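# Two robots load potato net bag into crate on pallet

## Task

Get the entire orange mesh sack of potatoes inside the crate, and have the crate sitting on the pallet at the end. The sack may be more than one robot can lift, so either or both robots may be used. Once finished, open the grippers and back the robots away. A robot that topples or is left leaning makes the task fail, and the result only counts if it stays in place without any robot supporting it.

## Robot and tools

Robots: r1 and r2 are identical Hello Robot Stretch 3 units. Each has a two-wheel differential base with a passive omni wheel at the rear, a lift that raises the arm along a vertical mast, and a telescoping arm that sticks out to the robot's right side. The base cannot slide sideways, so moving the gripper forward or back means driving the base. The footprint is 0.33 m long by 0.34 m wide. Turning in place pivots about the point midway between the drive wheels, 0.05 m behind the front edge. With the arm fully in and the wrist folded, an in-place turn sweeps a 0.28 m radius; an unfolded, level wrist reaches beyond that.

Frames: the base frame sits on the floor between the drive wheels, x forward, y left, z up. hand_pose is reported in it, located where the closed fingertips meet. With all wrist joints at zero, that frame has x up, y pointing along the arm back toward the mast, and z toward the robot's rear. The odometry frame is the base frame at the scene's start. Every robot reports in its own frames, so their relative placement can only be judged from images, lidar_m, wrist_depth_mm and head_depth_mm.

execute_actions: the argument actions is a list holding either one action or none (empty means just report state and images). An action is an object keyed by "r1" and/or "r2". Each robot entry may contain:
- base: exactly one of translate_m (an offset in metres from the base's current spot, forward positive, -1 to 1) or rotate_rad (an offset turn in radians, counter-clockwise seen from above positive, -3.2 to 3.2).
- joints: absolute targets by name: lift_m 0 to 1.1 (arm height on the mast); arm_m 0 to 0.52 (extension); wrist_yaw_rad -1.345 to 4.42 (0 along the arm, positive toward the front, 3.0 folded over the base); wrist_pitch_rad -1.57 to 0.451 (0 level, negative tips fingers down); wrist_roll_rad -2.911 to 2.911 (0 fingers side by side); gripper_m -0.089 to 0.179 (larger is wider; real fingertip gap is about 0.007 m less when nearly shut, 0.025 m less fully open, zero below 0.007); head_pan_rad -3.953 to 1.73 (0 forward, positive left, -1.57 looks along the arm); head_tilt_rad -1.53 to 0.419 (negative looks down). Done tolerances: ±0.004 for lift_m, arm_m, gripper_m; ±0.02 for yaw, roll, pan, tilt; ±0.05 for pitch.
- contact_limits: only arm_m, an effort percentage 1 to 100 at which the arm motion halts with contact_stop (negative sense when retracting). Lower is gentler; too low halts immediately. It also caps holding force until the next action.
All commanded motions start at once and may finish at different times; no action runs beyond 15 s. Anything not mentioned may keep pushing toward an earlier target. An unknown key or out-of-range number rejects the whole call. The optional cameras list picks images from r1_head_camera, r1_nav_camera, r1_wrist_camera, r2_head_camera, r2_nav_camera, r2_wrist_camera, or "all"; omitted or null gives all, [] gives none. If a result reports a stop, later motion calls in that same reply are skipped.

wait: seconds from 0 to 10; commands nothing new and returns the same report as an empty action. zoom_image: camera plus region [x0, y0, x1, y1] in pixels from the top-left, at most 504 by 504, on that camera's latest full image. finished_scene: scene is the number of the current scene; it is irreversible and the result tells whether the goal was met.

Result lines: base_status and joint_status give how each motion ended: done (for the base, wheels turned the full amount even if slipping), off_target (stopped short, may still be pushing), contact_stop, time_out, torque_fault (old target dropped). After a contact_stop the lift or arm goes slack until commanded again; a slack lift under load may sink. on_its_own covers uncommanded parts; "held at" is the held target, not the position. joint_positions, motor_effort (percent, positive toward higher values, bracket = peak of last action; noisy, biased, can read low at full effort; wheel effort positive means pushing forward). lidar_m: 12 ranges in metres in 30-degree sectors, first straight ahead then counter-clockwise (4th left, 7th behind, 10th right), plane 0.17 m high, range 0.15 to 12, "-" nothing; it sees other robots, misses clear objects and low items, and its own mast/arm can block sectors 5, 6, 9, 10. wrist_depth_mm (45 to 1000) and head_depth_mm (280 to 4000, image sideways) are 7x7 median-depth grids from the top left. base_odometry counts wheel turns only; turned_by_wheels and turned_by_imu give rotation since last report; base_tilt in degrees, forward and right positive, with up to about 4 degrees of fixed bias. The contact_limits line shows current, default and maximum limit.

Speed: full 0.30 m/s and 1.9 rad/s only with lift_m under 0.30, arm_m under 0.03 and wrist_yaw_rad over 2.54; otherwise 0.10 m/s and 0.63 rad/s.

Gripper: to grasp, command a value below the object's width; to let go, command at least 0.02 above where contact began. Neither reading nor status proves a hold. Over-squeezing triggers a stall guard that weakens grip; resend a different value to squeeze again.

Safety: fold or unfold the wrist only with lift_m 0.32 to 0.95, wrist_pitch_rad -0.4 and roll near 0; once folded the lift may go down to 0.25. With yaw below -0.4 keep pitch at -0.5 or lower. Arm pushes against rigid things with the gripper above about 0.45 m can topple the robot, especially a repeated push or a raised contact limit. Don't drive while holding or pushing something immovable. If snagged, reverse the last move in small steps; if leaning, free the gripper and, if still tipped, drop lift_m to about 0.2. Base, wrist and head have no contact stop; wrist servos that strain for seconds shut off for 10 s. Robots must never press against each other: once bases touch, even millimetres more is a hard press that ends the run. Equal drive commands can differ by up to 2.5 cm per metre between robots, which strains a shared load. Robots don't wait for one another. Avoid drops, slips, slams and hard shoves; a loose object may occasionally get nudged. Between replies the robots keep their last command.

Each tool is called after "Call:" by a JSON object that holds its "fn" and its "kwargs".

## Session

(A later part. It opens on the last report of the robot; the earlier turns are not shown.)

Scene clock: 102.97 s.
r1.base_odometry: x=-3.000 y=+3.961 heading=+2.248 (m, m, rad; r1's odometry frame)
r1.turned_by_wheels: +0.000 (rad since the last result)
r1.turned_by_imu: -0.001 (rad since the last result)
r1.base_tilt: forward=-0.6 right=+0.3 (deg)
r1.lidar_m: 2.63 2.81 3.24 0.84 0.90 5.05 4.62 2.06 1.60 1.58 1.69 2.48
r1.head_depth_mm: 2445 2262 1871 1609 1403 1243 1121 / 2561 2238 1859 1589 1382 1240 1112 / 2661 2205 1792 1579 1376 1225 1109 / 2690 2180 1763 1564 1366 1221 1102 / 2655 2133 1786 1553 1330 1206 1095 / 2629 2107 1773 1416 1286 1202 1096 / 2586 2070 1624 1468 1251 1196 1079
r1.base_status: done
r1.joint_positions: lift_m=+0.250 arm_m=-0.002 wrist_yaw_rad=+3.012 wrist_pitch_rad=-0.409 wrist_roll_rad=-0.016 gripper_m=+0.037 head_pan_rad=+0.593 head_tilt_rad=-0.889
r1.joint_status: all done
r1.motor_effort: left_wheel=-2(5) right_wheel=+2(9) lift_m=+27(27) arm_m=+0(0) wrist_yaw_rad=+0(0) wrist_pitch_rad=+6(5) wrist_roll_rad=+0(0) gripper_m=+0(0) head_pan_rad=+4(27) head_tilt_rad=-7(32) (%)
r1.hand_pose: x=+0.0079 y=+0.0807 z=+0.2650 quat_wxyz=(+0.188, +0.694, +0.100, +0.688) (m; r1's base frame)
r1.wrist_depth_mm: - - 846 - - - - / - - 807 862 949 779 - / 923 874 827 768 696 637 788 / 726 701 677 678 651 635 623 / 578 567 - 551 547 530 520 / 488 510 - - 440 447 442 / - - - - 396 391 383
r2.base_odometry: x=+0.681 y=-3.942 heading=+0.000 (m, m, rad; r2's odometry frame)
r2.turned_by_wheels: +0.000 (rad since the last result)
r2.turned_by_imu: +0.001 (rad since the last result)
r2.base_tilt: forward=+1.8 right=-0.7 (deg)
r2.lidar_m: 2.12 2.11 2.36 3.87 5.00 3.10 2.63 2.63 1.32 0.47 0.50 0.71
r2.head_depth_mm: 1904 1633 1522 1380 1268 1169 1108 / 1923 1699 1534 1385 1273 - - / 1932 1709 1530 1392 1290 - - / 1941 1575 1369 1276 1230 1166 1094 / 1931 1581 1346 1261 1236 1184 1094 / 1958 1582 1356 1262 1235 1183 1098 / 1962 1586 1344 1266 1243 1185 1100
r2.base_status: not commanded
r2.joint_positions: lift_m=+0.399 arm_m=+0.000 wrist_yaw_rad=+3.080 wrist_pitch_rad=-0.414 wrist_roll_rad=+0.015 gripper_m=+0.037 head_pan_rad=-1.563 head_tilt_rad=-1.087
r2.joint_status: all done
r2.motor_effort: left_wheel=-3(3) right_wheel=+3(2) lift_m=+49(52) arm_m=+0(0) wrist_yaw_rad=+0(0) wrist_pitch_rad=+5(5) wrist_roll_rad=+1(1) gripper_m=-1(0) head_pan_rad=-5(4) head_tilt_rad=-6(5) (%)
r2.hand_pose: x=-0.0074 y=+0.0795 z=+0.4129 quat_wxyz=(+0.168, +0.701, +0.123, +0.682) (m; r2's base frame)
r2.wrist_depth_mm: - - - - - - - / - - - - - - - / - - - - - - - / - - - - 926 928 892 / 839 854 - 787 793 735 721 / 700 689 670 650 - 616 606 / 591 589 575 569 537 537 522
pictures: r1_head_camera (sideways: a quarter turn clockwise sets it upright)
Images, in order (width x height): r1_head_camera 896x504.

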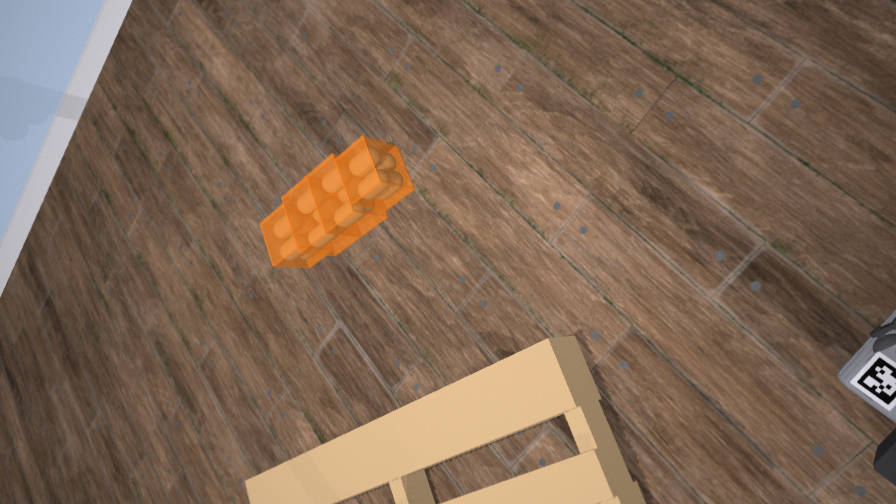

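Call:
{"fn": "execute_actions", "kwargs": {"actions": [{"r1":{"base":{"translate_m":0.43}},"r2":{"joints":{"wrist_yaw_rad":0,"gripper_m":0.179}}}], "cameras": []}}

Call:
{"fn": "execute_actions", "kwargs": {"actions": [{"r1":{"base":{"rotate_rad":1.1},"joints":{"head_pan_rad":-0.3,"head_tilt_rad":-1.0}},"r2":{"joints":{"wrist_pitch_rad":-1.57,"wrist_roll_rad":1.57,"lift_m":0.45}}}], "cameras": ["r1_head_camera"]}}

Scene clock: 119.33 s.
r1.base_odometry: x=-3.270 y=+4.296 heading=+2.248 (m, m, rad; r1's odometry frame)
r1.turned_by_wheels: +0.000 (rad since the last result)
r1.turned_by_imu: +0.000 (rad since the last result)
r1.base_tilt: forward=-0.5 right=+0.1 (deg)
r1.lidar_m: 2.21 2.36 3.20 1.32 1.08 1.77 4.70 2.12 1.65 1.62 1.73 2.24
r1.head_depth_mm: 2067 2196 1866 1622 1394 1245 1120 / 2225 2207 1853 1587 1398 1237 1111 / 2383 2205 1826 1570 1372 1237 1113 / 2500 2189 1818 1547 1364 1223 1096 / 2624 2161 1803 1490 1360 1212 1102 / 2627 2093 1781 1550 1346 1202 1097 / 2539 2100 1761 1524 1333 1194 1077
r1.base_status: done
r1.joint_positions: lift_m=+0.250 arm_m=-0.002 wrist_yaw_rad=+3.012 wrist_pitch_rad=-0.409 wrist_roll_rad=-0.016 gripper_m=+0.037 head_pan_rad=+0.593 head_tilt_rad=-0.889
r1.joint_status: not commanded
r1.motor_effort: left_wheel=+0(6) right_wheel=+2(10) lift_m=+27(27) arm_m=+0(0) wrist_yaw_rad=+1(0) wrist_pitch_rad=+6(6) wrist_roll_rad=+0(0) gripper_m=+0(0) head_pan_rad=+3(4) head_tilt_rad=-5(6) (%)
r1.hand_pose: x=+0.0079 y=+0.0807 z=+0.2650 quat_wxyz=(+0.188, +0.694, +0.100, +0.688) (m; r1's base frame)
r1.wrist_depth_mm: 787 - - - - - - / 821 - 956 887 - - 817 / 783 713 616 738 818 794 680 / 722 690 635 631 664 637 623 / 583 567 - 557 549 521 510 / 488 504 - - 444 448 438 / - - - - 400 389 384
r2.base_odometry: x=+0.681 y=-3.942 heading=+0.000 (m, m, rad; r2's odometry frame)
r2.turned_by_wheels: +0.000 (rad since the last result)
r2.turned_by_imu: +0.001 (rad since the last result)
r2.base_tilt: forward=+1.8 right=-0.8 (deg)
r2.lidar_m: 2.11 2.11 2.37 3.85 5.01 3.10 2.64 2.63 1.65 0.47 0.49 0.71
r2.head_depth_mm: 1665 1672 1524 1383 1267 1165 1108 / 1716 1701 1527 1379 1284 - - / 1915 1705 1528 1400 1287 - - / 1933 1567 1371 1276 1231 1192 1093 / 1925 1581 1359 1263 1235 1177 1094 / 1962 1595 1349 1262 1238 1182 1101 / 1987 1593 1342 1273 1237 1187 1100
r2.base_status: not commanded
r2.joint_positions: lift_m=+0.399 arm_m=+0.000 wrist_yaw_rad=+0.002 wrist_pitch_rad=-0.414 wrist_roll_rad=+0.015 gripper_m=+0.179 head_pan_rad=-1.563 head_tilt_rad=-1.087
r2.joint_status: all done
r2.motor_effort: left_wheel=-4(4) right_wheel=+2(2) lift_m=+49(48) arm_m=+0(0) wrist_yaw_rad=-2(1) wrist_pitch_rad=+5(5) wrist_roll_rad=+1(1) gripper_m=+1(94) head_pan_rad=-4(4) head_tilt_rad=-6(5) (%)
r2.hand_pose: x=-0.0210 y=-0.3698 z=+0.4129 quat_wxyz=(+0.687, +0.145, -0.697, -0.146) (m; r2's base frame)
r2.wrist_depth_mm: - - - - - - - / - - - - - - - / 693 687 671 - - - - / 710 730 725 752 976 941 899 / 650 635 628 638 748 780 723 / 339 329 327 505 637 617 634 / 386 390 376 448 539 535 506
pictures: none
No camera images: the call's "cameras" was empty. Leave "cameras" out to get every camera's image.

Scene clock: 121.23 s.
r1.base_odometry: x=-3.270 y=+4.296 heading=-2.936 (m, m, rad; r1's odometry frame)
r1.turned_by_wheels: +1.100 (rad since the last result)
r1.turned_by_imu: +1.090 (rad since the last result)
r1.base_tilt: forward=-0.3 right=+0.2 (deg)
r1.lidar_m: 3.19 1.26 1.00 1.77 4.08 2.03 1.64 1.62 1.76 2.22 2.21 2.39
r1.head_depth_mm: 2273 1939 1685 1497 1341 1218 1112 / 2261 1910 1672 1486 1329 1203 1104 / 2230 1888 1668 1429 1320 1204 - / 2217 1891 1625 1447 1318 1187 1130 / 2200 1874 1644 1447 1308 1184 1113 / 2141 1851 1616 1438 1301 1180 1090 / 2137 1836 1579 1361 1180 1170 1072
r1.base_status: done
r1.joint_positions: lift_m=+0.250 arm_m=-0.002 wrist_yaw_rad=+3.012 wrist_pitch_rad=-0.409 wrist_roll_rad=-0.016 gripper_m=+0.037 head_pan_rad=-0.293 head_tilt_rad=-0.988
r1.joint_status: all done
r1.motor_effort: left_wheel=-2(5) right_wheel=+3(9) lift_m=+27(27) arm_m=+0(0) wrist_yaw_rad=+1(0) wrist_pitch_rad=+5(5) wrist_roll_rad=+0(0) gripper_m=+0(0) head_pan_rad=-3(38) head_tilt_rad=-6(19) (%)
r1.hand_pose: x=+0.0079 y=+0.0807 z=+0.2650 quat_wxyz=(+0.188, +0.694, +0.100, +0.688) (m; r1's base frame)
r1.wrist_depth_mm: - - - - - 953 959 / - - - - - 748 745 / 934 856 903 850 812 617 578 / 714 696 676 672 651 603 451 / 583 566 - 555 552 521 456 / 482 512 - - 441 446 439 / - - - - 394 388 388
r2.base_odometry: x=+0.681 y=-3.942 heading=+0.000 (m, m, rad; r2's odometry frame)
r2.turned_by_wheels: +0.000 (rad since the last result)
r2.turned_by_imu: +0.000 (rad since the last result)
r2.base_tilt: forward=+1.9 right=-0.7 (deg)
r2.lidar_m: 2.11 2.11 2.37 3.87 5.02 3.11 2.64 2.63 1.66 0.47 0.49 0.71
r2.head_depth_mm: 1646 1699 1524 1376 1264 1167 1110 / 1886 1707 1529 1383 1285 - - / 1927 1705 1535 1397 1287 - - / 1927 1575 1367 1278 1232 1184 1093 / 1946 1586 1355 1258 1234 1180 1090 / 1942 1594 1353 1269 1237 1185 1093 / 1959 1595 1344 1271 1241 1186 1098
r2.base_status: not commanded
r2.joint_positions: lift_m=+0.449 arm_m=+0.000 wrist_yaw_rad=+0.002 wrist_pitch_rad=-1.558 wrist_roll_rad=+1.566 gripper_m=+0.179 head_pan_rad=-1.563 head_tilt_rad=-1.087
r2.joint_status: all done
joint sent to its limit — the command would take r2.wrist_pitch_rad past its lower limit, so that joint was sent only as far as its limit.
r2.motor_effort: left_wheel=-3(3) right_wheel=+3(2) lift_m=+48(50) arm_m=+1(0) wrist_yaw_rad=-1(1) wrist_pitch_rad=-2(5) wrist_roll_rad=+2(3) gripper_m=+0(0) head_pan_rad=-5(4) head_tilt_rad=-6(6) (%)
r2.hand_pose: x=-0.0216 y=-0.1238 z=+0.3317 quat_wxyz=(+0.002, +0.002, -0.711, -0.703) (m; r2's base frame)
r2.wrist_depth_mm: 465 463 462 462 - - 450 / 479 466 467 - - - 458 / 484 479 479 - - - - / 491 484 486 - - - 484 / 381 389 513 - - - 495 / 378 495 519 510 509 511 503 / 363 505 528 520 515 520 523
pictures: r1_head_camera (sideways: a quarter turn clockwise sets it upright)
Images, in order (width x height): r1_head_camera 896x504.

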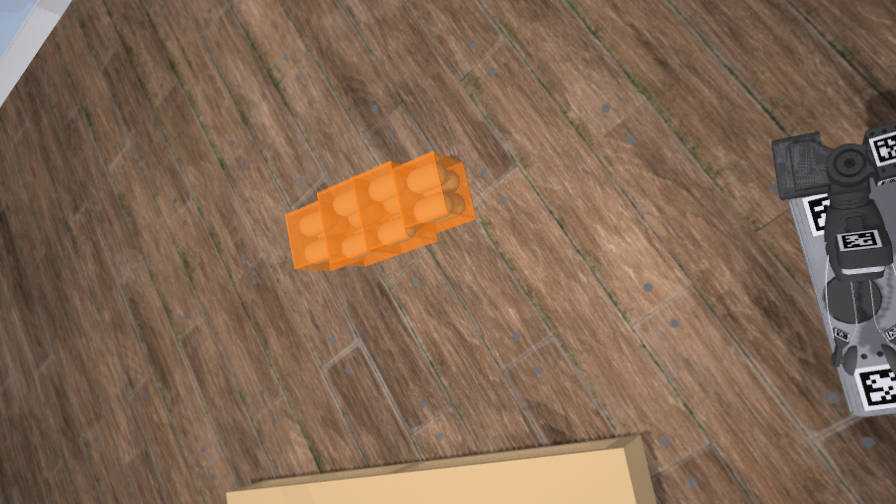

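Call:
{"fn": "execute_actions", "kwargs": {"actions": [{"r1":{"base":{"translate_m":0.8},"joints":{"head_pan_rad":-1.57,"head_tilt_rad":-1.3}}}], "cameras": []}}

Call:
{"fn": "execute_actions", "kwargs": {"actions": [{"r1":{"joints":{"lift_m":0.4}}}], "cameras": []}}

Call:
{"fn": "execute_actions", "kwargs": {"actions": [{"r1":{"joints":{"wrist_yaw_rad":0,"gripper_m":0.179,"arm_m":0.2,"wrist_roll_rad":1.57}}}], "cameras": []}}

Call:
{"fn": "execute_actions", "kwargs": {"actions": [{"r1":{"joints":{"wrist_pitch_rad":-1.57,"lift_m":0.32}}}], "cameras": ["r1_head_camera","r1_wrist_camera"]}}

Scene clock: 134.23 s.
r1.base_odometry: x=-4.053 y=+4.132 heading=-2.936 (m, m, rad; r1's odometry frame)
r1.turned_by_wheels: +0.000 (rad since the last result)
r1.turned_by_imu: +0.000 (rad since the last result)
r1.base_tilt: forward=-0.4 right=+0.2 (deg)
r1.lidar_m: 2.43 2.40 0.93 0.89 0.92 2.96 2.38 2.36 2.40 1.92 1.91 2.08
r1.head_depth_mm: 1506 1440 1368 1304 1249 1201 1130 / 1499 1443 1359 1306 1256 - 1066 / 1506 1421 1363 1296 - - - / 1497 1420 1345 1261 - - 1040 / 1490 1408 1351 1269 1225 1149 1032 / 1477 1414 1330 1257 1223 1174 1031 / 1473 1408 1322 1272 1208 1162 1028
r1.base_status: done
r1.joint_positions: lift_m=+0.250 arm_m=-0.002 wrist_yaw_rad=+3.012 wrist_pitch_rad=-0.409 wrist_roll_rad=-0.016 gripper_m=+0.037 head_pan_rad=-1.564 head_tilt_rad=-1.284
r1.joint_status: all done
r1.motor_effort: left_wheel=-1(4) right_wheel=+2(9) lift_m=+27(27) arm_m=+0(0) wrist_yaw_rad=+1(1) wrist_pitch_rad=+6(6) wrist_roll_rad=+0(0) gripper_m=+0(0) head_pan_rad=-3(40) head_tilt_rad=-9(34) (%)
r1.hand_pose: x=+0.0079 y=+0.0807 z=+0.2650 quat_wxyz=(+0.188, +0.694, +0.100, +0.688) (m; r1's base frame)
r1.wrist_depth_mm: - - 841 882 - - - / - - 833 825 830 787 - / 928 654 661 574 581 598 580 / 511 524 520 496 444 428 416 / 390 383 - 375 373 377 457 / 330 341 - - 420 436 439 / - - - - 394 391 385
r2.base_odometry: x=+0.681 y=-3.942 heading=+0.000 (m, m, rad; r2's odometry frame)
r2.turned_by_wheels: +0.000 (rad since the last result)
r2.turned_by_imu: +0.001 (rad since the last result)
r2.base_tilt: forward=+1.9 right=-0.7 (deg)
r2.lidar_m: 2.11 2.11 2.37 3.83 5.02 3.11 2.64 2.63 2.95 0.47 0.49 0.71
r2.head_depth_mm: 1911 1690 1513 1384 1266 1174 1111 / 1916 1702 1530 1383 1283 - - / 1942 1700 1537 1389 1293 - - / 1893 1570 1365 1278 1231 1186 1092 / 1688 1582 1350 1261 1235 1174 1092 / 1881 1585 1353 1266 1242 1189 1095 / 1964 1599 1334 1270 1241 1183 1099
r2.base_status: not commanded
r2.joint_positions: lift_m=+0.449 arm_m=+0.000 wrist_yaw_rad=+0.002 wrist_pitch_rad=-1.558 wrist_roll_rad=+1.566 gripper_m=+0.179 head_pan_rad=-1.563 head_tilt_rad=-1.087
r2.joint_status: not commanded
r2.motor_effort: left_wheel=-3(3) right_wheel=+3(2) lift_m=+48(48) arm_m=+0(0) wrist_yaw_rad=-1(2) wrist_pitch_rad=-3(3) wrist_roll_rad=+2(2) gripper_m=+1(0) head_pan_rad=-5(5) head_tilt_rad=-6(6) (%)
r2.hand_pose: x=-0.0216 y=-0.1238 z=+0.3317 quat_wxyz=(+0.002, +0.002, -0.711, -0.703) (m; r2's base frame)
r2.wrist_depth_mm: 460 460 463 454 - - 451 / 472 476 467 - - - 460 / 491 483 476 - - - - / 493 487 487 - - - 482 / 379 381 507 - - - 499 / 379 497 512 515 514 508 495 / 363 504 525 524 521 519 522
pictures: none
No camera images: the call's "cameras" was empty. Leave "cameras" out to get every camera's image.

Scene clock: 136.43 s.
r1.base_odometry: x=-4.053 y=+4.132 heading=-2.936 (m, m, rad; r1's odometry frame)
r1.turned_by_wheels: +0.000 (rad since the last result)
r1.turned_by_imu: +0.000 (rad since the last result)
r1.base_tilt: forward=-0.6 right=+0.3 (deg)
r1.lidar_m: 2.43 2.40 0.92 0.89 0.92 2.97 2.38 2.36 2.39 1.93 1.90 2.08
r1.head_depth_mm: 1518 1444 1368 1310 1256 1217 1145 / 1515 1428 1363 1310 1251 - 1129 / 1506 1434 1355 1305 - - - / 1496 1427 1349 1260 - - 1119 / 1483 1407 1346 1262 1233 1151 1028 / 1480 1405 1330 1260 1223 1175 1028 / 1467 1398 1335 1277 1224 1164 1031
r1.base_status: not commanded
r1.joint_positions: lift_m=+0.400 arm_m=-0.002 wrist_yaw_rad=+3.012 wrist_pitch_rad=-0.409 wrist_roll_rad=-0.016 gripper_m=+0.037 head_pan_rad=-1.564 head_tilt_rad=-1.284
r1.joint_status: all done
r1.motor_effort: left_wheel=-1(1) right_wheel=+3(2) lift_m=+40(41) arm_m=+0(0) wrist_yaw_rad=+1(1) wrist_pitch_rad=+6(6) wrist_roll_rad=+0(0) gripper_m=+0(0) head_pan_rad=-1(3) head_tilt_rad=-9(9) (%)
r1.hand_pose: x=+0.0079 y=+0.0807 z=+0.4145 quat_wxyz=(+0.188, +0.694, +0.100, +0.688) (m; r1's base frame)
r1.wrist_depth_mm: - - - - - - - / - - 929 979 - - - / - - - 954 936 855 - / 990 780 769 771 687 697 735 / 803 619 - 626 744 562 548 / 651 515 - 495 470 476 488 / 446 444 - 439 489 531 539
r2.base_odometry: x=+0.681 y=-3.942 heading=+0.000 (m, m, rad; r2's odometry frame)
r2.turned_by_wheels: +0.000 (rad since the last result)
r2.turned_by_imu: +0.000 (rad since the last result)
r2.base_tilt: forward=+1.8 right=-0.8 (deg)
r2.lidar_m: 2.12 2.11 2.37 3.85 5.00 3.10 2.64 2.63 2.96 0.47 0.50 0.71
r2.head_depth_mm: 1908 1690 1522 1380 1266 1172 1107 / 1912 1698 1539 1387 1281 - - / 1924 1706 1535 1384 1297 - - / 1903 1575 1372 1278 1232 1178 1092 / 1692 1582 1352 1263 1234 1181 1093 / 1932 1590 1357 1266 1237 1184 1096 / 1960 1588 1341 1269 1240 1186 1098
r2.base_status: not commanded
r2.joint_positions: lift_m=+0.449 arm_m=+0.000 wrist_yaw_rad=+0.002 wrist_pitch_rad=-1.558 wrist_roll_rad=+1.566 gripper_m=+0.179 head_pan_rad=-1.563 head_tilt_rad=-1.087
r2.joint_status: not commanded
r2.motor_effort: left_wheel=-3(3) right_wheel=+2(3) lift_m=+48(47) arm_m=+0(0) wrist_yaw_rad=-2(2) wrist_pitch_rad=-3(3) wrist_roll_rad=+2(2) gripper_m=-1(1) head_pan_rad=-4(5) head_tilt_rad=-6(5) (%)
r2.hand_pose: x=-0.0216 y=-0.1238 z=+0.3317 quat_wxyz=(+0.002, +0.002, -0.711, -0.703) (m; r2's base frame)
r2.wrist_depth_mm: 461 463 458 454 - - 450 / 474 469 467 - - - 461 / 477 485 485 - - - - / 491 487 492 - - - 483 / 383 382 503 - - - 495 / 378 496 519 510 508 501 505 / 363 506 526 535 516 519 519
pictures: none
No camera images: the call's "cameras" was empty. Leave "cameras" out to get every camera's image.

Scene clock: 139.17 s.
r1.base_odometry: x=-4.053 y=+4.132 heading=-2.936 (m, m, rad; r1's odometry frame)
r1.turned_by_wheels: +0.000 (rad since the last result)
r1.turned_by_imu: +0.000 (rad since the last result)
r1.base_tilt: forward=-0.5 right=+0.2 (deg)
r1.lidar_m: 2.43 2.40 0.92 0.89 0.92 2.95 2.39 2.36 2.40 1.92 1.91 2.08
r1.head_depth_mm: 1513 1438 1364 1300 1255 1207 1139 / 1510 1437 1363 1305 1240 - 1126 / 1494 1429 - 1279 - - - / 1498 1405 1341 1274 - - 1119 / 1478 1413 1345 1266 1225 1156 1031 / 1480 1407 1329 1272 1223 1178 1028 / 1467 1399 1337 1270 1217 1165 1021
r1.base_status: not commanded
r1.joint_positions: lift_m=+0.400 arm_m=+0.200 wrist_yaw_rad=+0.003 wrist_pitch_rad=-0.409 wrist_roll_rad=+1.569 gripper_m=+0.179 head_pan_rad=-1.564 head_tilt_rad=-1.284
r1.joint_status: all done
r1.motor_effort: left_wheel=-1(2) right_wheel=+3(1) lift_m=+40(40) arm_m=+3(5) wrist_yaw_rad=-2(3) wrist_pitch_rad=+6(6) wrist_roll_rad=+0(5) gripper_m=+1(86) head_pan_rad=-3(3) head_tilt_rad=-8(9) (%)
r1.hand_pose: x=-0.0208 y=-0.5701 z=+0.4143 quat_wxyz=(+0.001, +0.001, -0.979, -0.203) (m; r1's base frame)
r1.wrist_depth_mm: - - - - 696 506 401 / - - - - 718 523 408 / - - - - 745 534 415 / - - - - 781 556 428 / - - - - 805 604 414 / - - - - 846 601 442 / - - - - 870 609 455
r2.base_odometry: x=+0.681 y=-3.942 heading=+0.000 (m, m, rad; r2's odometry frame)
r2.turned_by_wheels: +0.000 (rad since the last result)
r2.turned_by_imu: +0.000 (rad since the last result)
r2.base_tilt: forward=+1.8 right=-0.8 (deg)
r2.lidar_m: 2.12 2.11 2.37 3.87 5.01 3.10 2.64 2.64 2.96 0.47 0.49 0.71
r2.head_depth_mm: 1902 1700 1524 1380 1266 1168 1112 / 1915 1692 1529 1384 1284 - - / 1936 1704 1535 1391 1288 - - / 1896 1578 1367 1275 1233 1182 1093 / 1687 1586 1348 1260 1235 1175 1095 / 1912 1591 1355 1269 1237 1180 1097 / 1954 1594 1339 1271 1244 1186 1101
r2.base_status: not commanded
r2.joint_positions: lift_m=+0.449 arm_m=+0.000 wrist_yaw_rad=+0.002 wrist_pitch_rad=-1.558 wrist_roll_rad=+1.566 gripper_m=+0.179 head_pan_rad=-1.563 head_tilt_rad=-1.087
r2.joint_status: not commanded
r2.motor_effort: left_wheel=-3(3) right_wheel=+2(2) lift_m=+48(48) arm_m=+0(1) wrist_yaw_rad=-1(2) wrist_pitch_rad=-3(2) wrist_roll_rad=+2(2) gripper_m=+0(1) head_pan_rad=-3(5) head_tilt_rad=-5(6) (%)
r2.hand_pose: x=-0.0216 y=-0.1238 z=+0.3317 quat_wxyz=(+0.002, +0.002, -0.711, -0.703) (m; r2's base frame)
r2.wrist_depth_mm: 459 462 461 461 - - 447 / 474 471 472 - - - 460 / 478 483 482 - - - - / 484 491 491 - - - 480 / 382 385 505 - - - 499 / 379 501 515 519 509 515 503 / 363 503 530 531 521 525 519
pictures: none
No camera images: the call's "cameras" was empty. Leave "cameras" out to get every camera's image.

Scene clock: 140.73 s.
r1.base_odometry: x=-4.053 y=+4.132 heading=-2.936 (m, m, rad; r1's odometry frame)
r1.turned_by_wheels: +0.000 (rad since the last result)
r1.turned_by_imu: +0.000 (rad since the last result)
r1.base_tilt: forward=-0.5 right=+0.1 (deg)
r1.lidar_m: 2.42 2.40 0.92 0.89 0.92 2.96 2.39 2.36 2.40 1.93 1.91 2.08
r1.head_depth_mm: 1508 1436 1368 1310 1241 1195 1136 / 1496 1428 1357 1301 1258 - 1124 / 1503 1421 1390 1289 - - - / 1494 1412 1360 1277 - - 1123 / 1486 1419 1343 1272 1232 1149 1031 / 1468 1396 1345 1260 1222 1168 1024 / 1471 1411 1331 1278 1224 1162 1023
r1.base_status: not commanded
r1.joint_positions: lift_m=+0.320 arm_m=+0.200 wrist_yaw_rad=+0.002 wrist_pitch_rad=-1.560 wrist_roll_rad=+1.569 gripper_m=+0.179 head_pan_rad=-1.564 head_tilt_rad=-1.284
r1.joint_status: all done
r1.motor_effort: left_wheel=-1(1) right_wheel=+2(3) lift_m=+27(35) arm_m=+3(3) wrist_yaw_rad=-2(2) wrist_pitch_rad=-4(5) wrist_roll_rad=+0(0) gripper_m=+0(1) head_pan_rad=-3(2) head_tilt_rad=-9(8) (%)
r1.hand_pose: x=-0.0216 y=-0.3231 z=+0.2025 quat_wxyz=(+0.002, +0.001, -0.711, -0.703) (m; r1's base frame)
r1.wrist_depth_mm: 340 338 334 335 335 333 - / 352 349 244 344 349 347 - / 364 366 258 358 360 - - / 375 379 315 274 372 - - / 393 386 287 279 388 384 - / 407 406 339 337 401 402 - / 434 423 306 309 417 419 418
r2.base_odometry: x=+0.681 y=-3.942 heading=+0.000 (m, m, rad; r2's odometry frame)
r2.turned_by_wheels: +0.000 (rad since the last result)
r2.turned_by_imu: +0.000 (rad since the last result)
r2.base_tilt: forward=+1.8 right=-0.7 (deg)
r2.lidar_m: 2.12 2.11 2.38 3.85 4.97 3.12 2.64 2.63 2.94 0.47 0.50 0.71
r2.head_depth_mm: 1909 1704 1526 1380 1266 1170 1104 / 1915 1699 1528 1378 1283 - - / 1916 1708 1536 1396 1287 - - / 1900 1576 1366 1277 1232 1180 1093 / 1697 1585 1352 1263 1236 1178 1095 / 1918 1582 1357 1265 1240 1182 1098 / 1957 1599 1343 1267 1236 1183 1102
r2.base_status: not commanded
r2.joint_positions: lift_m=+0.449 arm_m=+0.000 wrist_yaw_rad=+0.002 wrist_pitch_rad=-1.558 wrist_roll_rad=+1.566 gripper_m=+0.179 head_pan_rad=-1.563 head_tilt_rad=-1.087
r2.joint_status: not commanded
r2.motor_effort: left_wheel=-3(3) right_wheel=+2(2) lift_m=+48(48) arm_m=+0(0) wrist_yaw_rad=-2(1) wrist_pitch_rad=-2(2) wrist_roll_rad=+2(2) gripper_m=-1(0) head_pan_rad=-4(4) head_tilt_rad=-6(6) (%)
r2.hand_pose: x=-0.0216 y=-0.1238 z=+0.3317 quat_wxyz=(+0.002, +0.002, -0.711, -0.703) (m; r2's base frame)
r2.wrist_depth_mm: 460 458 456 452 - - 448 / 479 474 472 - - - 462 / 484 474 482 - - - - / 487 494 491 - - - 479 / 378 385 503 - - - 492 / 379 494 511 517 510 509 496 / 366 503 534 521 527 519 510
pictures: r1_head_camera (sideways: a quarter turn clockwise sets it upright), r1_wrist_camera
Images, in order (width x height): r1_head_camera 896x504, r1_wrist_camera 644x364.

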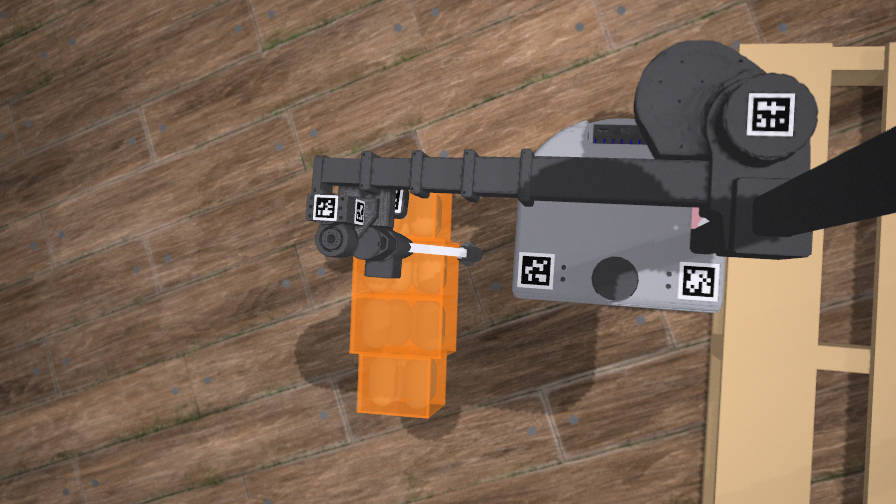

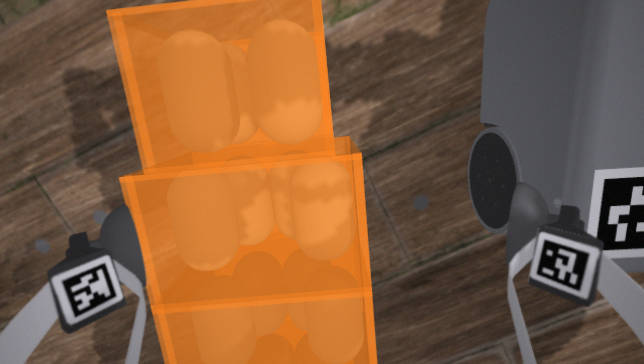

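Call:
{"fn": "execute_actions", "kwargs": {"actions": [{"r1":{"base":{"translate_m":-0.065},"joints":{"arm_m":0.27,"lift_m":0.26}}}], "cameras": ["r1_head_camera","r1_wrist_camera"]}}

Scene clock: 150.77 s.
r1.base_odometry: x=-3.989 y=+4.146 heading=-2.936 (m, m, rad; r1's odometry frame)
r1.turned_by_wheels: +0.000 (rad since the last result)
r1.turned_by_imu: +0.001 (rad since the last result)
r1.base_tilt: forward=-0.5 right=+0.1 (deg)
r1.lidar_m: 2.49 2.46 0.92 0.89 0.92 2.89 2.32 2.30 2.43 1.95 1.93 2.10
r1.head_depth_mm: 1509 1445 1373 1305 1256 1190 1146 / 1499 1434 1373 1303 1249 - 1050 / 1490 1419 1379 1305 - - - / 1508 1414 1366 1275 - - 1037 / 1494 1408 1340 1258 1230 1156 1037 / 1468 1405 1334 1259 1224 1175 1025 / 1467 1403 1316 1269 1221 1165 1028
r1.base_status: done
r1.joint_positions: lift_m=+0.260 arm_m=+0.270 wrist_yaw_rad=+0.002 wrist_pitch_rad=-1.561 wrist_roll_rad=+1.569 gripper_m=+0.179 head_pan_rad=-1.564 head_tilt_rad=-1.284
r1.joint_status: all done
r1.motor_effort: left_wheel=-1(6) right_wheel=+3(5) lift_m=+26(26) arm_m=+4(6) wrist_yaw_rad=-1(2) wrist_pitch_rad=-3(4) wrist_roll_rad=+0(1) gripper_m=+1(1) head_pan_rad=-3(3) head_tilt_rad=-9(8) (%)
r1.hand_pose: x=-0.0216 y=-0.3927 z=+0.1425 quat_wxyz=(+0.001, +0.001, -0.710, -0.704) (m; r1's base frame)
r1.wrist_depth_mm: 282 282 281 280 279 278 279 / 293 292 289 289 288 286 287 / 305 301 301 208 194 299 297 / 316 313 309 200 195 309 - / 327 323 322 268 234 319 - / 338 339 333 270 224 334 338 / 357 355 350 281 228 348 349
r2.base_odometry: x=+0.681 y=-3.942 heading=+0.000 (m, m, rad; r2's odometry frame)
r2.turned_by_wheels: +0.000 (rad since the last result)
r2.turned_by_imu: +0.001 (rad since the last result)
r2.base_tilt: forward=+1.9 right=-0.7 (deg)
r2.lidar_m: 2.12 2.11 2.37 3.84 5.02 3.11 2.64 2.63 2.96 0.47 0.49 0.71
r2.head_depth_mm: 1914 1697 1527 1388 1270 1169 1106 / 1912 1701 1533 1390 1281 - - / 1924 1720 1540 1394 1290 - - / 1771 1582 1365 1277 1230 1191 1091 / 1687 1588 1346 1258 1232 1182 1094 / 1954 1578 1350 1268 1240 1184 1092 / 1968 1595 1347 1263 1243 1188 1101
r2.base_status: not commanded
r2.joint_positions: lift_m=+0.449 arm_m=+0.000 wrist_yaw_rad=+0.002 wrist_pitch_rad=-1.558 wrist_roll_rad=+1.566 gripper_m=+0.179 head_pan_rad=-1.563 head_tilt_rad=-1.087
r2.joint_status: not commanded
r2.motor_effort: left_wheel=-3(3) right_wheel=+3(2) lift_m=+48(47) arm_m=+0(1) wrist_yaw_rad=-1(2) wrist_pitch_rad=-2(3) wrist_roll_rad=+2(2) gripper_m=+1(1) head_pan_rad=-5(4) head_tilt_rad=-6(7) (%)
r2.hand_pose: x=-0.0216 y=-0.1238 z=+0.3317 quat_wxyz=(+0.002, +0.002, -0.711, -0.703) (m; r2's base frame)
r2.wrist_depth_mm: 463 459 463 460 - - 454 / 472 470 476 - - - 459 / 487 481 474 - - - - / 494 490 498 - - - 483 / 381 383 501 - - - 494 / 384 494 514 511 510 506 501 / 362 519 529 525 518 524 518
pictures: r1_head_camera (sideways: a quarter turn clockwise sets it upright), r1_wrist_camera
Images, in order (width x height): r1_head_camera 896x504, r1_wrist_camera 644x364.

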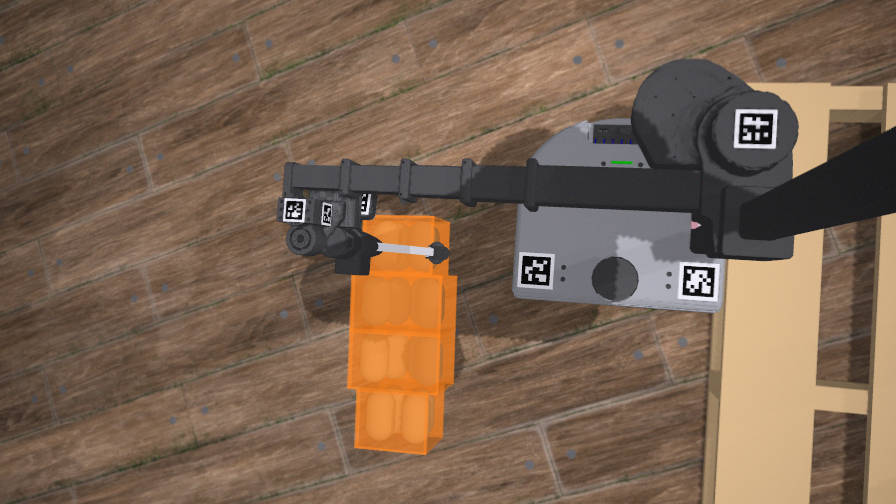

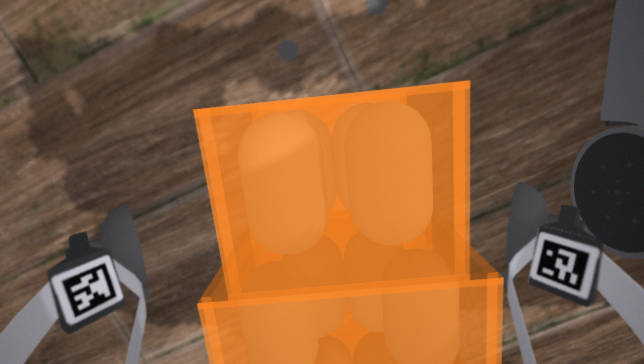

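Call:
{"fn": "execute_actions", "kwargs": {"actions": [{"r1":{"joints":{"arm_m":0.263,"lift_m":0.2}}}], "cameras": ["r1_wrist_camera"]}}

Call:
{"fn": "execute_actions", "kwargs": {"actions": [{"r1":{"joints":{"gripper_m":0.085}}}], "cameras": ["r1_wrist_camera","r1_head_camera"]}}

Scene clock: 157.03 s.
r1.base_odometry: x=-3.989 y=+4.146 heading=-2.936 (m, m, rad; r1's odometry frame)
r1.turned_by_wheels: +0.000 (rad since the last result)
r1.turned_by_imu: +0.001 (rad since the last result)
r1.base_tilt: forward=-0.4 right=+0.2 (deg)
r1.lidar_m: 2.49 2.47 0.92 0.88 0.92 2.89 2.33 2.31 2.42 1.95 1.93 2.10
r1.head_depth_mm: 1510 1442 1379 1303 1248 1196 1147 / 1519 1435 1360 1310 1250 - 1049 / 1492 1421 1366 1294 - - - / 1490 1421 1362 1276 - - 1042 / 1487 1404 1341 1264 1225 1150 1033 / 1467 1398 1337 1249 1225 1179 1027 / 1477 1396 1334 1275 1218 1169 1027
r1.base_status: not commanded
r1.joint_positions: lift_m=+0.200 arm_m=+0.263 wrist_yaw_rad=+0.002 wrist_pitch_rad=-1.567 wrist_roll_rad=+1.569 gripper_m=+0.179 head_pan_rad=-1.564 head_tilt_rad=-1.284
r1.joint_status: all done
r1.motor_effort: left_wheel=-1(1) right_wheel=+3(3) lift_m=+25(26) arm_m=-2(1) wrist_yaw_rad=+0(1) wrist_pitch_rad=-1(3) wrist_roll_rad=+0(0) gripper_m=+0(0) head_pan_rad=-3(2) head_tilt_rad=-9(9) (%)
r1.hand_pose: x=-0.0216 y=-0.3849 z=+0.0827 quat_wxyz=(+0.001, +0.001, -0.708, -0.706) (m; r1's base frame)
r1.wrist_depth_mm: 225 224 225 224 224 225 224 / 233 233 232 232 232 231 232 / 243 241 144 192 132 239 239 / 251 251 132 144 131 247 248 / 260 259 137 151 136 258 258 / - 271 145 212 149 269 269 / 284 281 176 213 168 277 277
r2.base_odometry: x=+0.681 y=-3.942 heading=+0.000 (m, m, rad; r2's odometry frame)
r2.turned_by_wheels: +0.000 (rad since the last result)
r2.turned_by_imu: +0.000 (rad since the last result)
r2.base_tilt: forward=+1.7 right=-0.8 (deg)
r2.lidar_m: 2.12 2.11 2.37 3.88 4.99 3.11 2.64 2.63 2.95 0.47 0.49 0.71
r2.head_depth_mm: 1919 1685 1522 1384 1265 1169 1107 / 1921 1697 1523 1381 1281 - - / 1920 1698 1534 1392 1292 - - / 1773 1565 1368 1276 1234 1180 1094 / 1683 1577 1352 1256 1234 1185 1094 / 1942 1592 1357 1264 1237 1180 1096 / 1962 1593 1337 1269 1242 1186 1098
r2.base_status: not commanded
r2.joint_positions: lift_m=+0.449 arm_m=+0.000 wrist_yaw_rad=+0.002 wrist_pitch_rad=-1.558 wrist_roll_rad=+1.566 gripper_m=+0.179 head_pan_rad=-1.563 head_tilt_rad=-1.087
r2.joint_status: not commanded
r2.motor_effort: left_wheel=-3(3) right_wheel=+3(3) lift_m=+48(48) arm_m=+0(1) wrist_yaw_rad=-2(2) wrist_pitch_rad=-2(2) wrist_roll_rad=+2(2) gripper_m=+0(0) head_pan_rad=-4(4) head_tilt_rad=-6(6) (%)
r2.hand_pose: x=-0.0216 y=-0.1238 z=+0.3317 quat_wxyz=(+0.002, +0.002, -0.711, -0.703) (m; r2's base frame)
r2.wrist_depth_mm: 460 467 459 455 - - 449 / 477 479 473 - - - 459 / 486 477 472 - - - - / 490 487 492 - - - 479 / 380 381 502 - - - 486 / 386 492 511 517 514 518 499 / 367 512 528 521 514 521 513
pictures: r1_wrist_camera
Images, in order (width x height): r1_wrist_camera 644x364.

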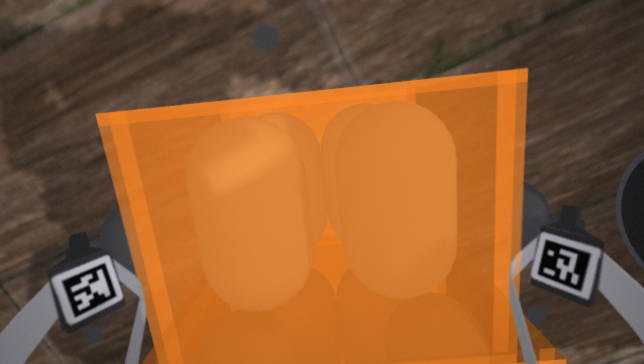

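Scene clock: 158.47 s.
r1.base_odometry: x=-3.989 y=+4.146 heading=-2.936 (m, m, rad; r1's odometry frame)
r1.turned_by_wheels: +0.000 (rad since the last result)
r1.turned_by_imu: +0.000 (rad since the last result)
r1.base_tilt: forward=-0.4 right=+0.1 (deg)
r1.lidar_m: 2.48 2.47 0.92 0.89 0.92 2.89 2.33 2.30 2.43 1.95 1.93 2.10
r1.head_depth_mm: 1511 1442 1367 1315 1249 1195 1150 / 1513 1430 1374 1305 1252 - 1055 / 1492 1427 1373 1298 - - - / 1481 1417 1360 1268 - - 1038 / 1485 1408 1337 1257 1229 1157 1042 / 1476 1405 1334 1257 1231 1175 1030 / 1477 1390 1328 1278 1211 1156 1032
r1.base_status: not commanded
r1.joint_positions: lift_m=+0.200 arm_m=+0.263 wrist_yaw_rad=+0.002 wrist_pitch_rad=-1.569 wrist_roll_rad=+1.569 gripper_m=+0.086 head_pan_rad=-1.564 head_tilt_rad=-1.285
r1.joint_status: all done
r1.motor_effort: left_wheel=+0(1) right_wheel=+3(2) lift_m=+23(25) arm_m=-3(2) wrist_yaw_rad=-1(1) wrist_pitch_rad=-1(3) wrist_roll_rad=+0(0) gripper_m=-23(98) head_pan_rad=-1(3) head_tilt_rad=-8(9) (%)
r1.hand_pose: x=-0.0216 y=-0.3844 z=+0.0828 quat_wxyz=(+0.001, +0.001, -0.708, -0.707) (m; r1's base frame)
r1.wrist_depth_mm: 226 226 226 224 225 225 224 / 235 234 233 232 233 232 231 / 243 243 144 193 133 240 241 / 251 253 133 145 132 248 250 / 262 259 138 152 137 259 259 / 271 273 148 213 153 271 267 / 284 284 175 214 170 279 281
r2.base_odometry: x=+0.681 y=-3.942 heading=+0.000 (m, m, rad; r2's odometry frame)
r2.turned_by_wheels: +0.000 (rad since the last result)
r2.turned_by_imu: +0.000 (rad since the last result)
r2.base_tilt: forward=+1.8 right=-0.7 (deg)
r2.lidar_m: 2.11 2.11 2.37 3.85 5.02 3.11 2.64 2.63 2.96 0.47 0.50 0.71
r2.head_depth_mm: 1917 1691 1523 1390 1266 1171 1103 / 1923 1709 1525 1394 1283 - - / 1940 1698 1531 1391 1287 - - / 1761 1581 1368 1279 1235 1187 1090 / 1683 1576 1353 1255 1234 1179 1095 / 1949 1585 1366 1267 1237 1185 1097 / 1967 1593 1347 1269 1243 1189 1098
r2.base_status: not commanded
r2.joint_positions: lift_m=+0.449 arm_m=+0.000 wrist_yaw_rad=+0.002 wrist_pitch_rad=-1.558 wrist_roll_rad=+1.566 gripper_m=+0.179 head_pan_rad=-1.563 head_tilt_rad=-1.087
r2.joint_status: not commanded
r2.motor_effort: left_wheel=-3(4) right_wheel=+2(2) lift_m=+47(48) arm_m=+0(0) wrist_yaw_rad=-2(2) wrist_pitch_rad=-2(2) wrist_roll_rad=+2(2) gripper_m=+0(0) head_pan_rad=-5(4) head_tilt_rad=-6(5) (%)
r2.hand_pose: x=-0.0216 y=-0.1238 z=+0.3317 quat_wxyz=(+0.002, +0.002, -0.711, -0.703) (m; r2's base frame)
r2.wrist_depth_mm: 472 465 466 462 - - 451 / 468 470 471 - - - 461 / 483 483 484 - - - - / 492 495 489 - - - 487 / 380 384 496 - - - 495 / 380 492 513 513 509 504 504 / 362 502 523 521 520 520 514
pictures: r1_head_camera (sideways: a quarter turn clockwise sets it upright), r1_wrist_camera
Images, in order (width x height): r1_head_camera 896x504, r1_wrist_camera 644x364.

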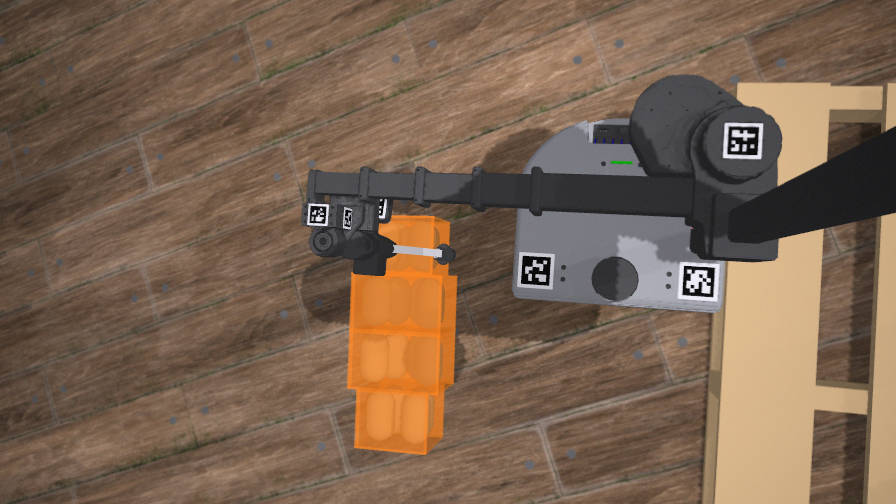

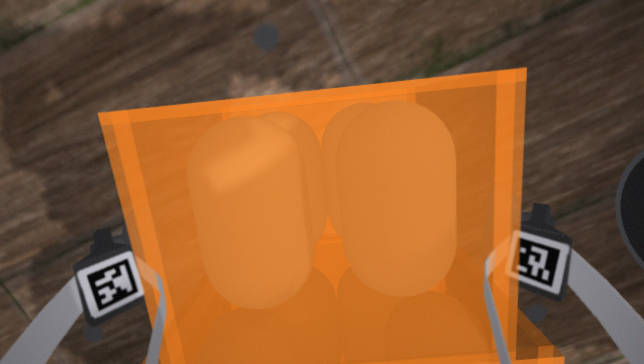

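Call:
{"fn": "execute_actions", "kwargs": {"actions": [{"r1":{"base":{"translate_m":-0.85},"joints":{"lift_m":0.34,"arm_m":0.2}}}], "cameras": ["r1_head_camera"]}}

Scene clock: 179.27 s.
r1.base_odometry: x=-3.157 y=+4.319 heading=-2.936 (m, m, rad; r1's odometry frame)
r1.turned_by_wheels: +0.000 (rad since the last result)
r1.turned_by_imu: +0.005 (rad since the last result)
r1.base_tilt: forward=-0.5 right=+0.1 (deg)
r1.lidar_m: 3.28 1.25 1.07 1.92 3.81 1.89 1.53 1.51 1.65 2.26 2.25 2.45
r1.head_depth_mm: 1518 1436 1371 1306 1247 1196 1146 / 1511 1437 1361 1309 1246 - 1133 / 1487 1425 1376 1302 - - - / 1500 1411 1363 1277 - - 1127 / 1479 1407 1342 1286 1227 1173 1131 / 1485 1398 1332 1272 1218 1175 1123 / 1481 1409 1323 1274 1219 1173 1125
r1.base_status: done
r1.joint_positions: lift_m=+0.340 arm_m=+0.200 wrist_yaw_rad=-0.002 wrist_pitch_rad=-1.561 wrist_roll_rad=+1.572 gripper_m=+0.098 head_pan_rad=-1.564 head_tilt_rad=-1.285
r1.joint_status: all done
r1.on_its_own: gripper_m is held at +0.098, not at your +0.085, by its stall guard, which is not easing now
r1.motor_effort: left_wheel=+0(4) right_wheel=+2(18) lift_m=+40(55) arm_m=-3(5) wrist_yaw_rad=+2(5) wrist_pitch_rad=-3(17) wrist_roll_rad=-1(3) gripper_m=+1(20) head_pan_rad=-2(3) head_tilt_rad=-8(9) (%)
r1.hand_pose: x=-0.0215 y=-0.3233 z=+0.2220 quat_wxyz=(-0.001, -0.002, -0.710, -0.704) (m; r1's base frame)
r1.wrist_depth_mm: 361 358 356 356 353 - - / 372 371 366 369 366 - - / 385 387 382 380 380 - - / 400 397 395 397 394 - - / 414 415 408 410 410 - - / 430 435 428 428 427 426 425 / 450 449 449 445 444 439 442
r2.base_odometry: x=+0.681 y=-3.942 heading=+0.000 (m, m, rad; r2's odometry frame)
r2.turned_by_wheels: +0.000 (rad since the last result)
r2.turned_by_imu: +0.002 (rad since the last result)
r2.base_tilt: forward=+1.9 right=-0.7 (deg)
r2.lidar_m: 2.12 2.11 2.37 3.85 5.02 3.09 2.64 2.63 1.69 0.47 0.50 0.71
r2.head_depth_mm: 1737 1683 1521 1385 1265 1166 1106 / 1917 1691 1520 1386 1279 - - / 1928 1722 1539 1386 1290 - - / 1942 1574 1366 1275 1237 1187 1090 / 1922 1577 1352 1267 1233 1179 1095 / 1945 1587 1353 1260 1235 1183 1096 / 1945 1594 1338 1264 1245 1188 1098
r2.base_status: not commanded
r2.joint_positions: lift_m=+0.449 arm_m=+0.000 wrist_yaw_rad=+0.002 wrist_pitch_rad=-1.558 wrist_roll_rad=+1.566 gripper_m=+0.179 head_pan_rad=-1.563 head_tilt_rad=-1.087
r2.joint_status: not commanded
r2.motor_effort: left_wheel=-3(4) right_wheel=+3(2) lift_m=+48(48) arm_m=+0(0) wrist_yaw_rad=-2(1) wrist_pitch_rad=-2(2) wrist_roll_rad=+2(2) gripper_m=+0(0) head_pan_rad=-3(4) head_tilt_rad=-6(5) (%)
r2.hand_pose: x=-0.0216 y=-0.1238 z=+0.3317 quat_wxyz=(+0.002, +0.002, -0.711, -0.703) (m; r2's base frame)
r2.wrist_depth_mm: 462 461 458 452 - - 450 / 475 465 471 - - - 465 / 486 484 481 - - - - / 481 493 492 - - - 478 / 378 380 514 - - - 494 / 380 500 511 517 512 511 501 / 363 505 528 535 525 518 515
pictures: r1_head_camera (sideways: a quarter turn clockwise sets it upright)
Images, in order (width x height): r1_head_camera 896x504.

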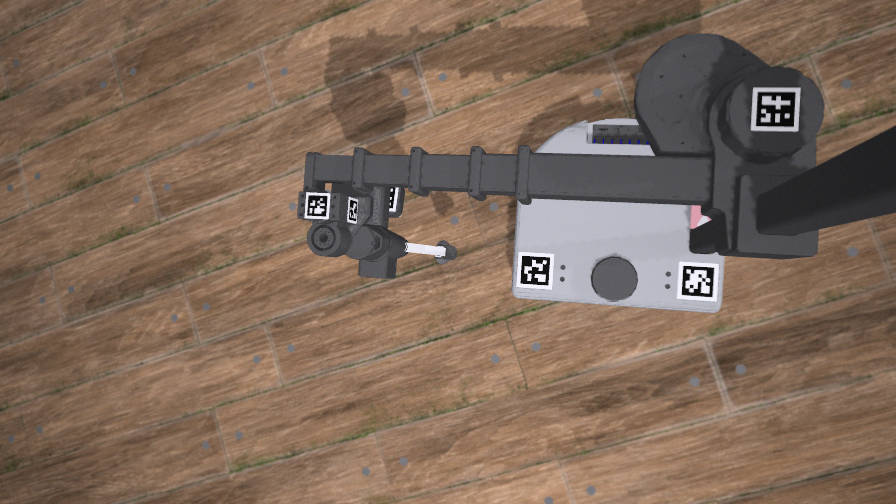

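Call:
{"fn": "execute_actions", "kwargs": {"actions": [{"r1":{"base":{"translate_m":0.4},"joints":{"gripper_m":0.179,"head_pan_rad":-0.7,"head_tilt_rad":-1.2}}}], "cameras": ["r1_head_camera","r1_wrist_camera"]}}

Scene clock: 186.40 s.
r1.base_odometry: x=-3.549 y=+4.238 heading=-2.936 (m, m, rad; r1's odometry frame)
r1.turned_by_wheels: +0.000 (rad since the last result)
r1.turned_by_imu: +0.000 (rad since the last result)
r1.base_tilt: forward=-0.5 right=+0.2 (deg)
r1.lidar_m: 2.91 2.88 0.92 0.91 4.82 2.37 1.91 1.88 2.06 2.11 2.10 2.29
r1.head_depth_mm: 1667 1550 1429 1355 - 1188 1124 / 1652 1532 1433 1324 1251 1180 1121 / 1650 1534 1434 1330 1251 - 1116 / 1637 1508 1415 1297 1251 - - / 1628 1500 1348 1302 1241 1197 - / 1617 1500 1408 1318 1230 1169 1120 / 1606 1481 1388 1309 1224 1063 1096
r1.base_status: done
r1.joint_positions: lift_m=+0.340 arm_m=+0.200 wrist_yaw_rad=-0.002 wrist_pitch_rad=-1.561 wrist_roll_rad=+1.572 gripper_m=+0.179 head_pan_rad=-0.707 head_tilt_rad=-1.199
r1.joint_status: all done
r1.motor_effort: left_wheel=-2(1) right_wheel=+2(7) lift_m=+40(40) arm_m=-2(2) wrist_yaw_rad=+2(3) wrist_pitch_rad=-4(4) wrist_roll_rad=-1(1) gripper_m=+0(88) head_pan_rad=+4(43) head_tilt_rad=+0(13) (%)
r1.hand_pose: x=-0.0215 y=-0.3233 z=+0.2220 quat_wxyz=(-0.001, -0.002, -0.710, -0.704) (m; r1's base frame)
r1.wrist_depth_mm: 357 356 354 356 352 - - / 370 368 369 368 368 - - / 382 385 383 382 379 - - / 402 394 396 398 393 - - / 414 414 414 410 408 411 - / 426 432 432 428 427 421 430 / 457 447 445 448 446 442 436
r2.base_odometry: x=+0.681 y=-3.942 heading=+0.000 (m, m, rad; r2's odometry frame)
r2.turned_by_wheels: +0.000 (rad since the last result)
r2.turned_by_imu: +0.001 (rad since the last result)
r2.base_tilt: forward=+1.7 right=-0.8 (deg)
r2.lidar_m: 2.11 2.11 2.36 3.86 5.01 3.10 2.64 2.63 2.95 0.47 0.50 0.71
r2.head_depth_mm: 1918 1702 1519 1384 1265 1163 1106 / 1705 1709 1521 1389 1285 - - / 1747 1709 1540 1393 1288 - - / 1932 1571 1367 1270 1235 1185 1092 / 1905 1582 1351 1255 1235 1176 1093 / 1952 1584 1353 1264 1240 1182 1096 / 1962 1603 1348 1272 1240 1181 1099
r2.base_status: not commanded
r2.joint_positions: lift_m=+0.449 arm_m=+0.000 wrist_yaw_rad=+0.002 wrist_pitch_rad=-1.558 wrist_roll_rad=+1.566 gripper_m=+0.179 head_pan_rad=-1.563 head_tilt_rad=-1.087
r2.joint_status: not commanded
r2.motor_effort: left_wheel=-3(3) right_wheel=+2(3) lift_m=+47(48) arm_m=+0(1) wrist_yaw_rad=-1(2) wrist_pitch_rad=-3(3) wrist_roll_rad=+2(2) gripper_m=+0(0) head_pan_rad=-5(3) head_tilt_rad=-6(6) (%)
r2.hand_pose: x=-0.0216 y=-0.1238 z=+0.3317 quat_wxyz=(+0.002, +0.002, -0.711, -0.703) (m; r2's base frame)
r2.wrist_depth_mm: 462 463 466 456 - - 450 / 483 471 472 - - - 465 / 483 479 476 - - - - / 491 491 490 - - - 494 / 380 384 500 - - - 496 / 381 499 517 508 509 510 512 / 362 503 528 529 516 523 518
pictures: r1_head_camera (sideways: a quarter turn clockwise sets it upright), r1_wrist_camera
Images, in order (width x height): r1_head_camera 896x504, r1_wrist_camera 644x364.

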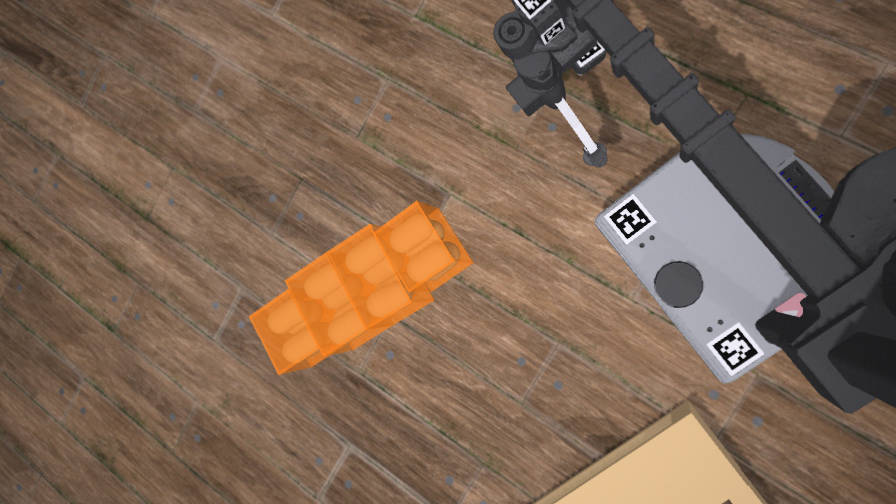

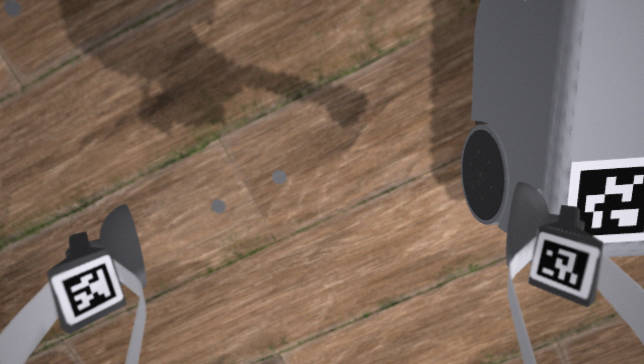

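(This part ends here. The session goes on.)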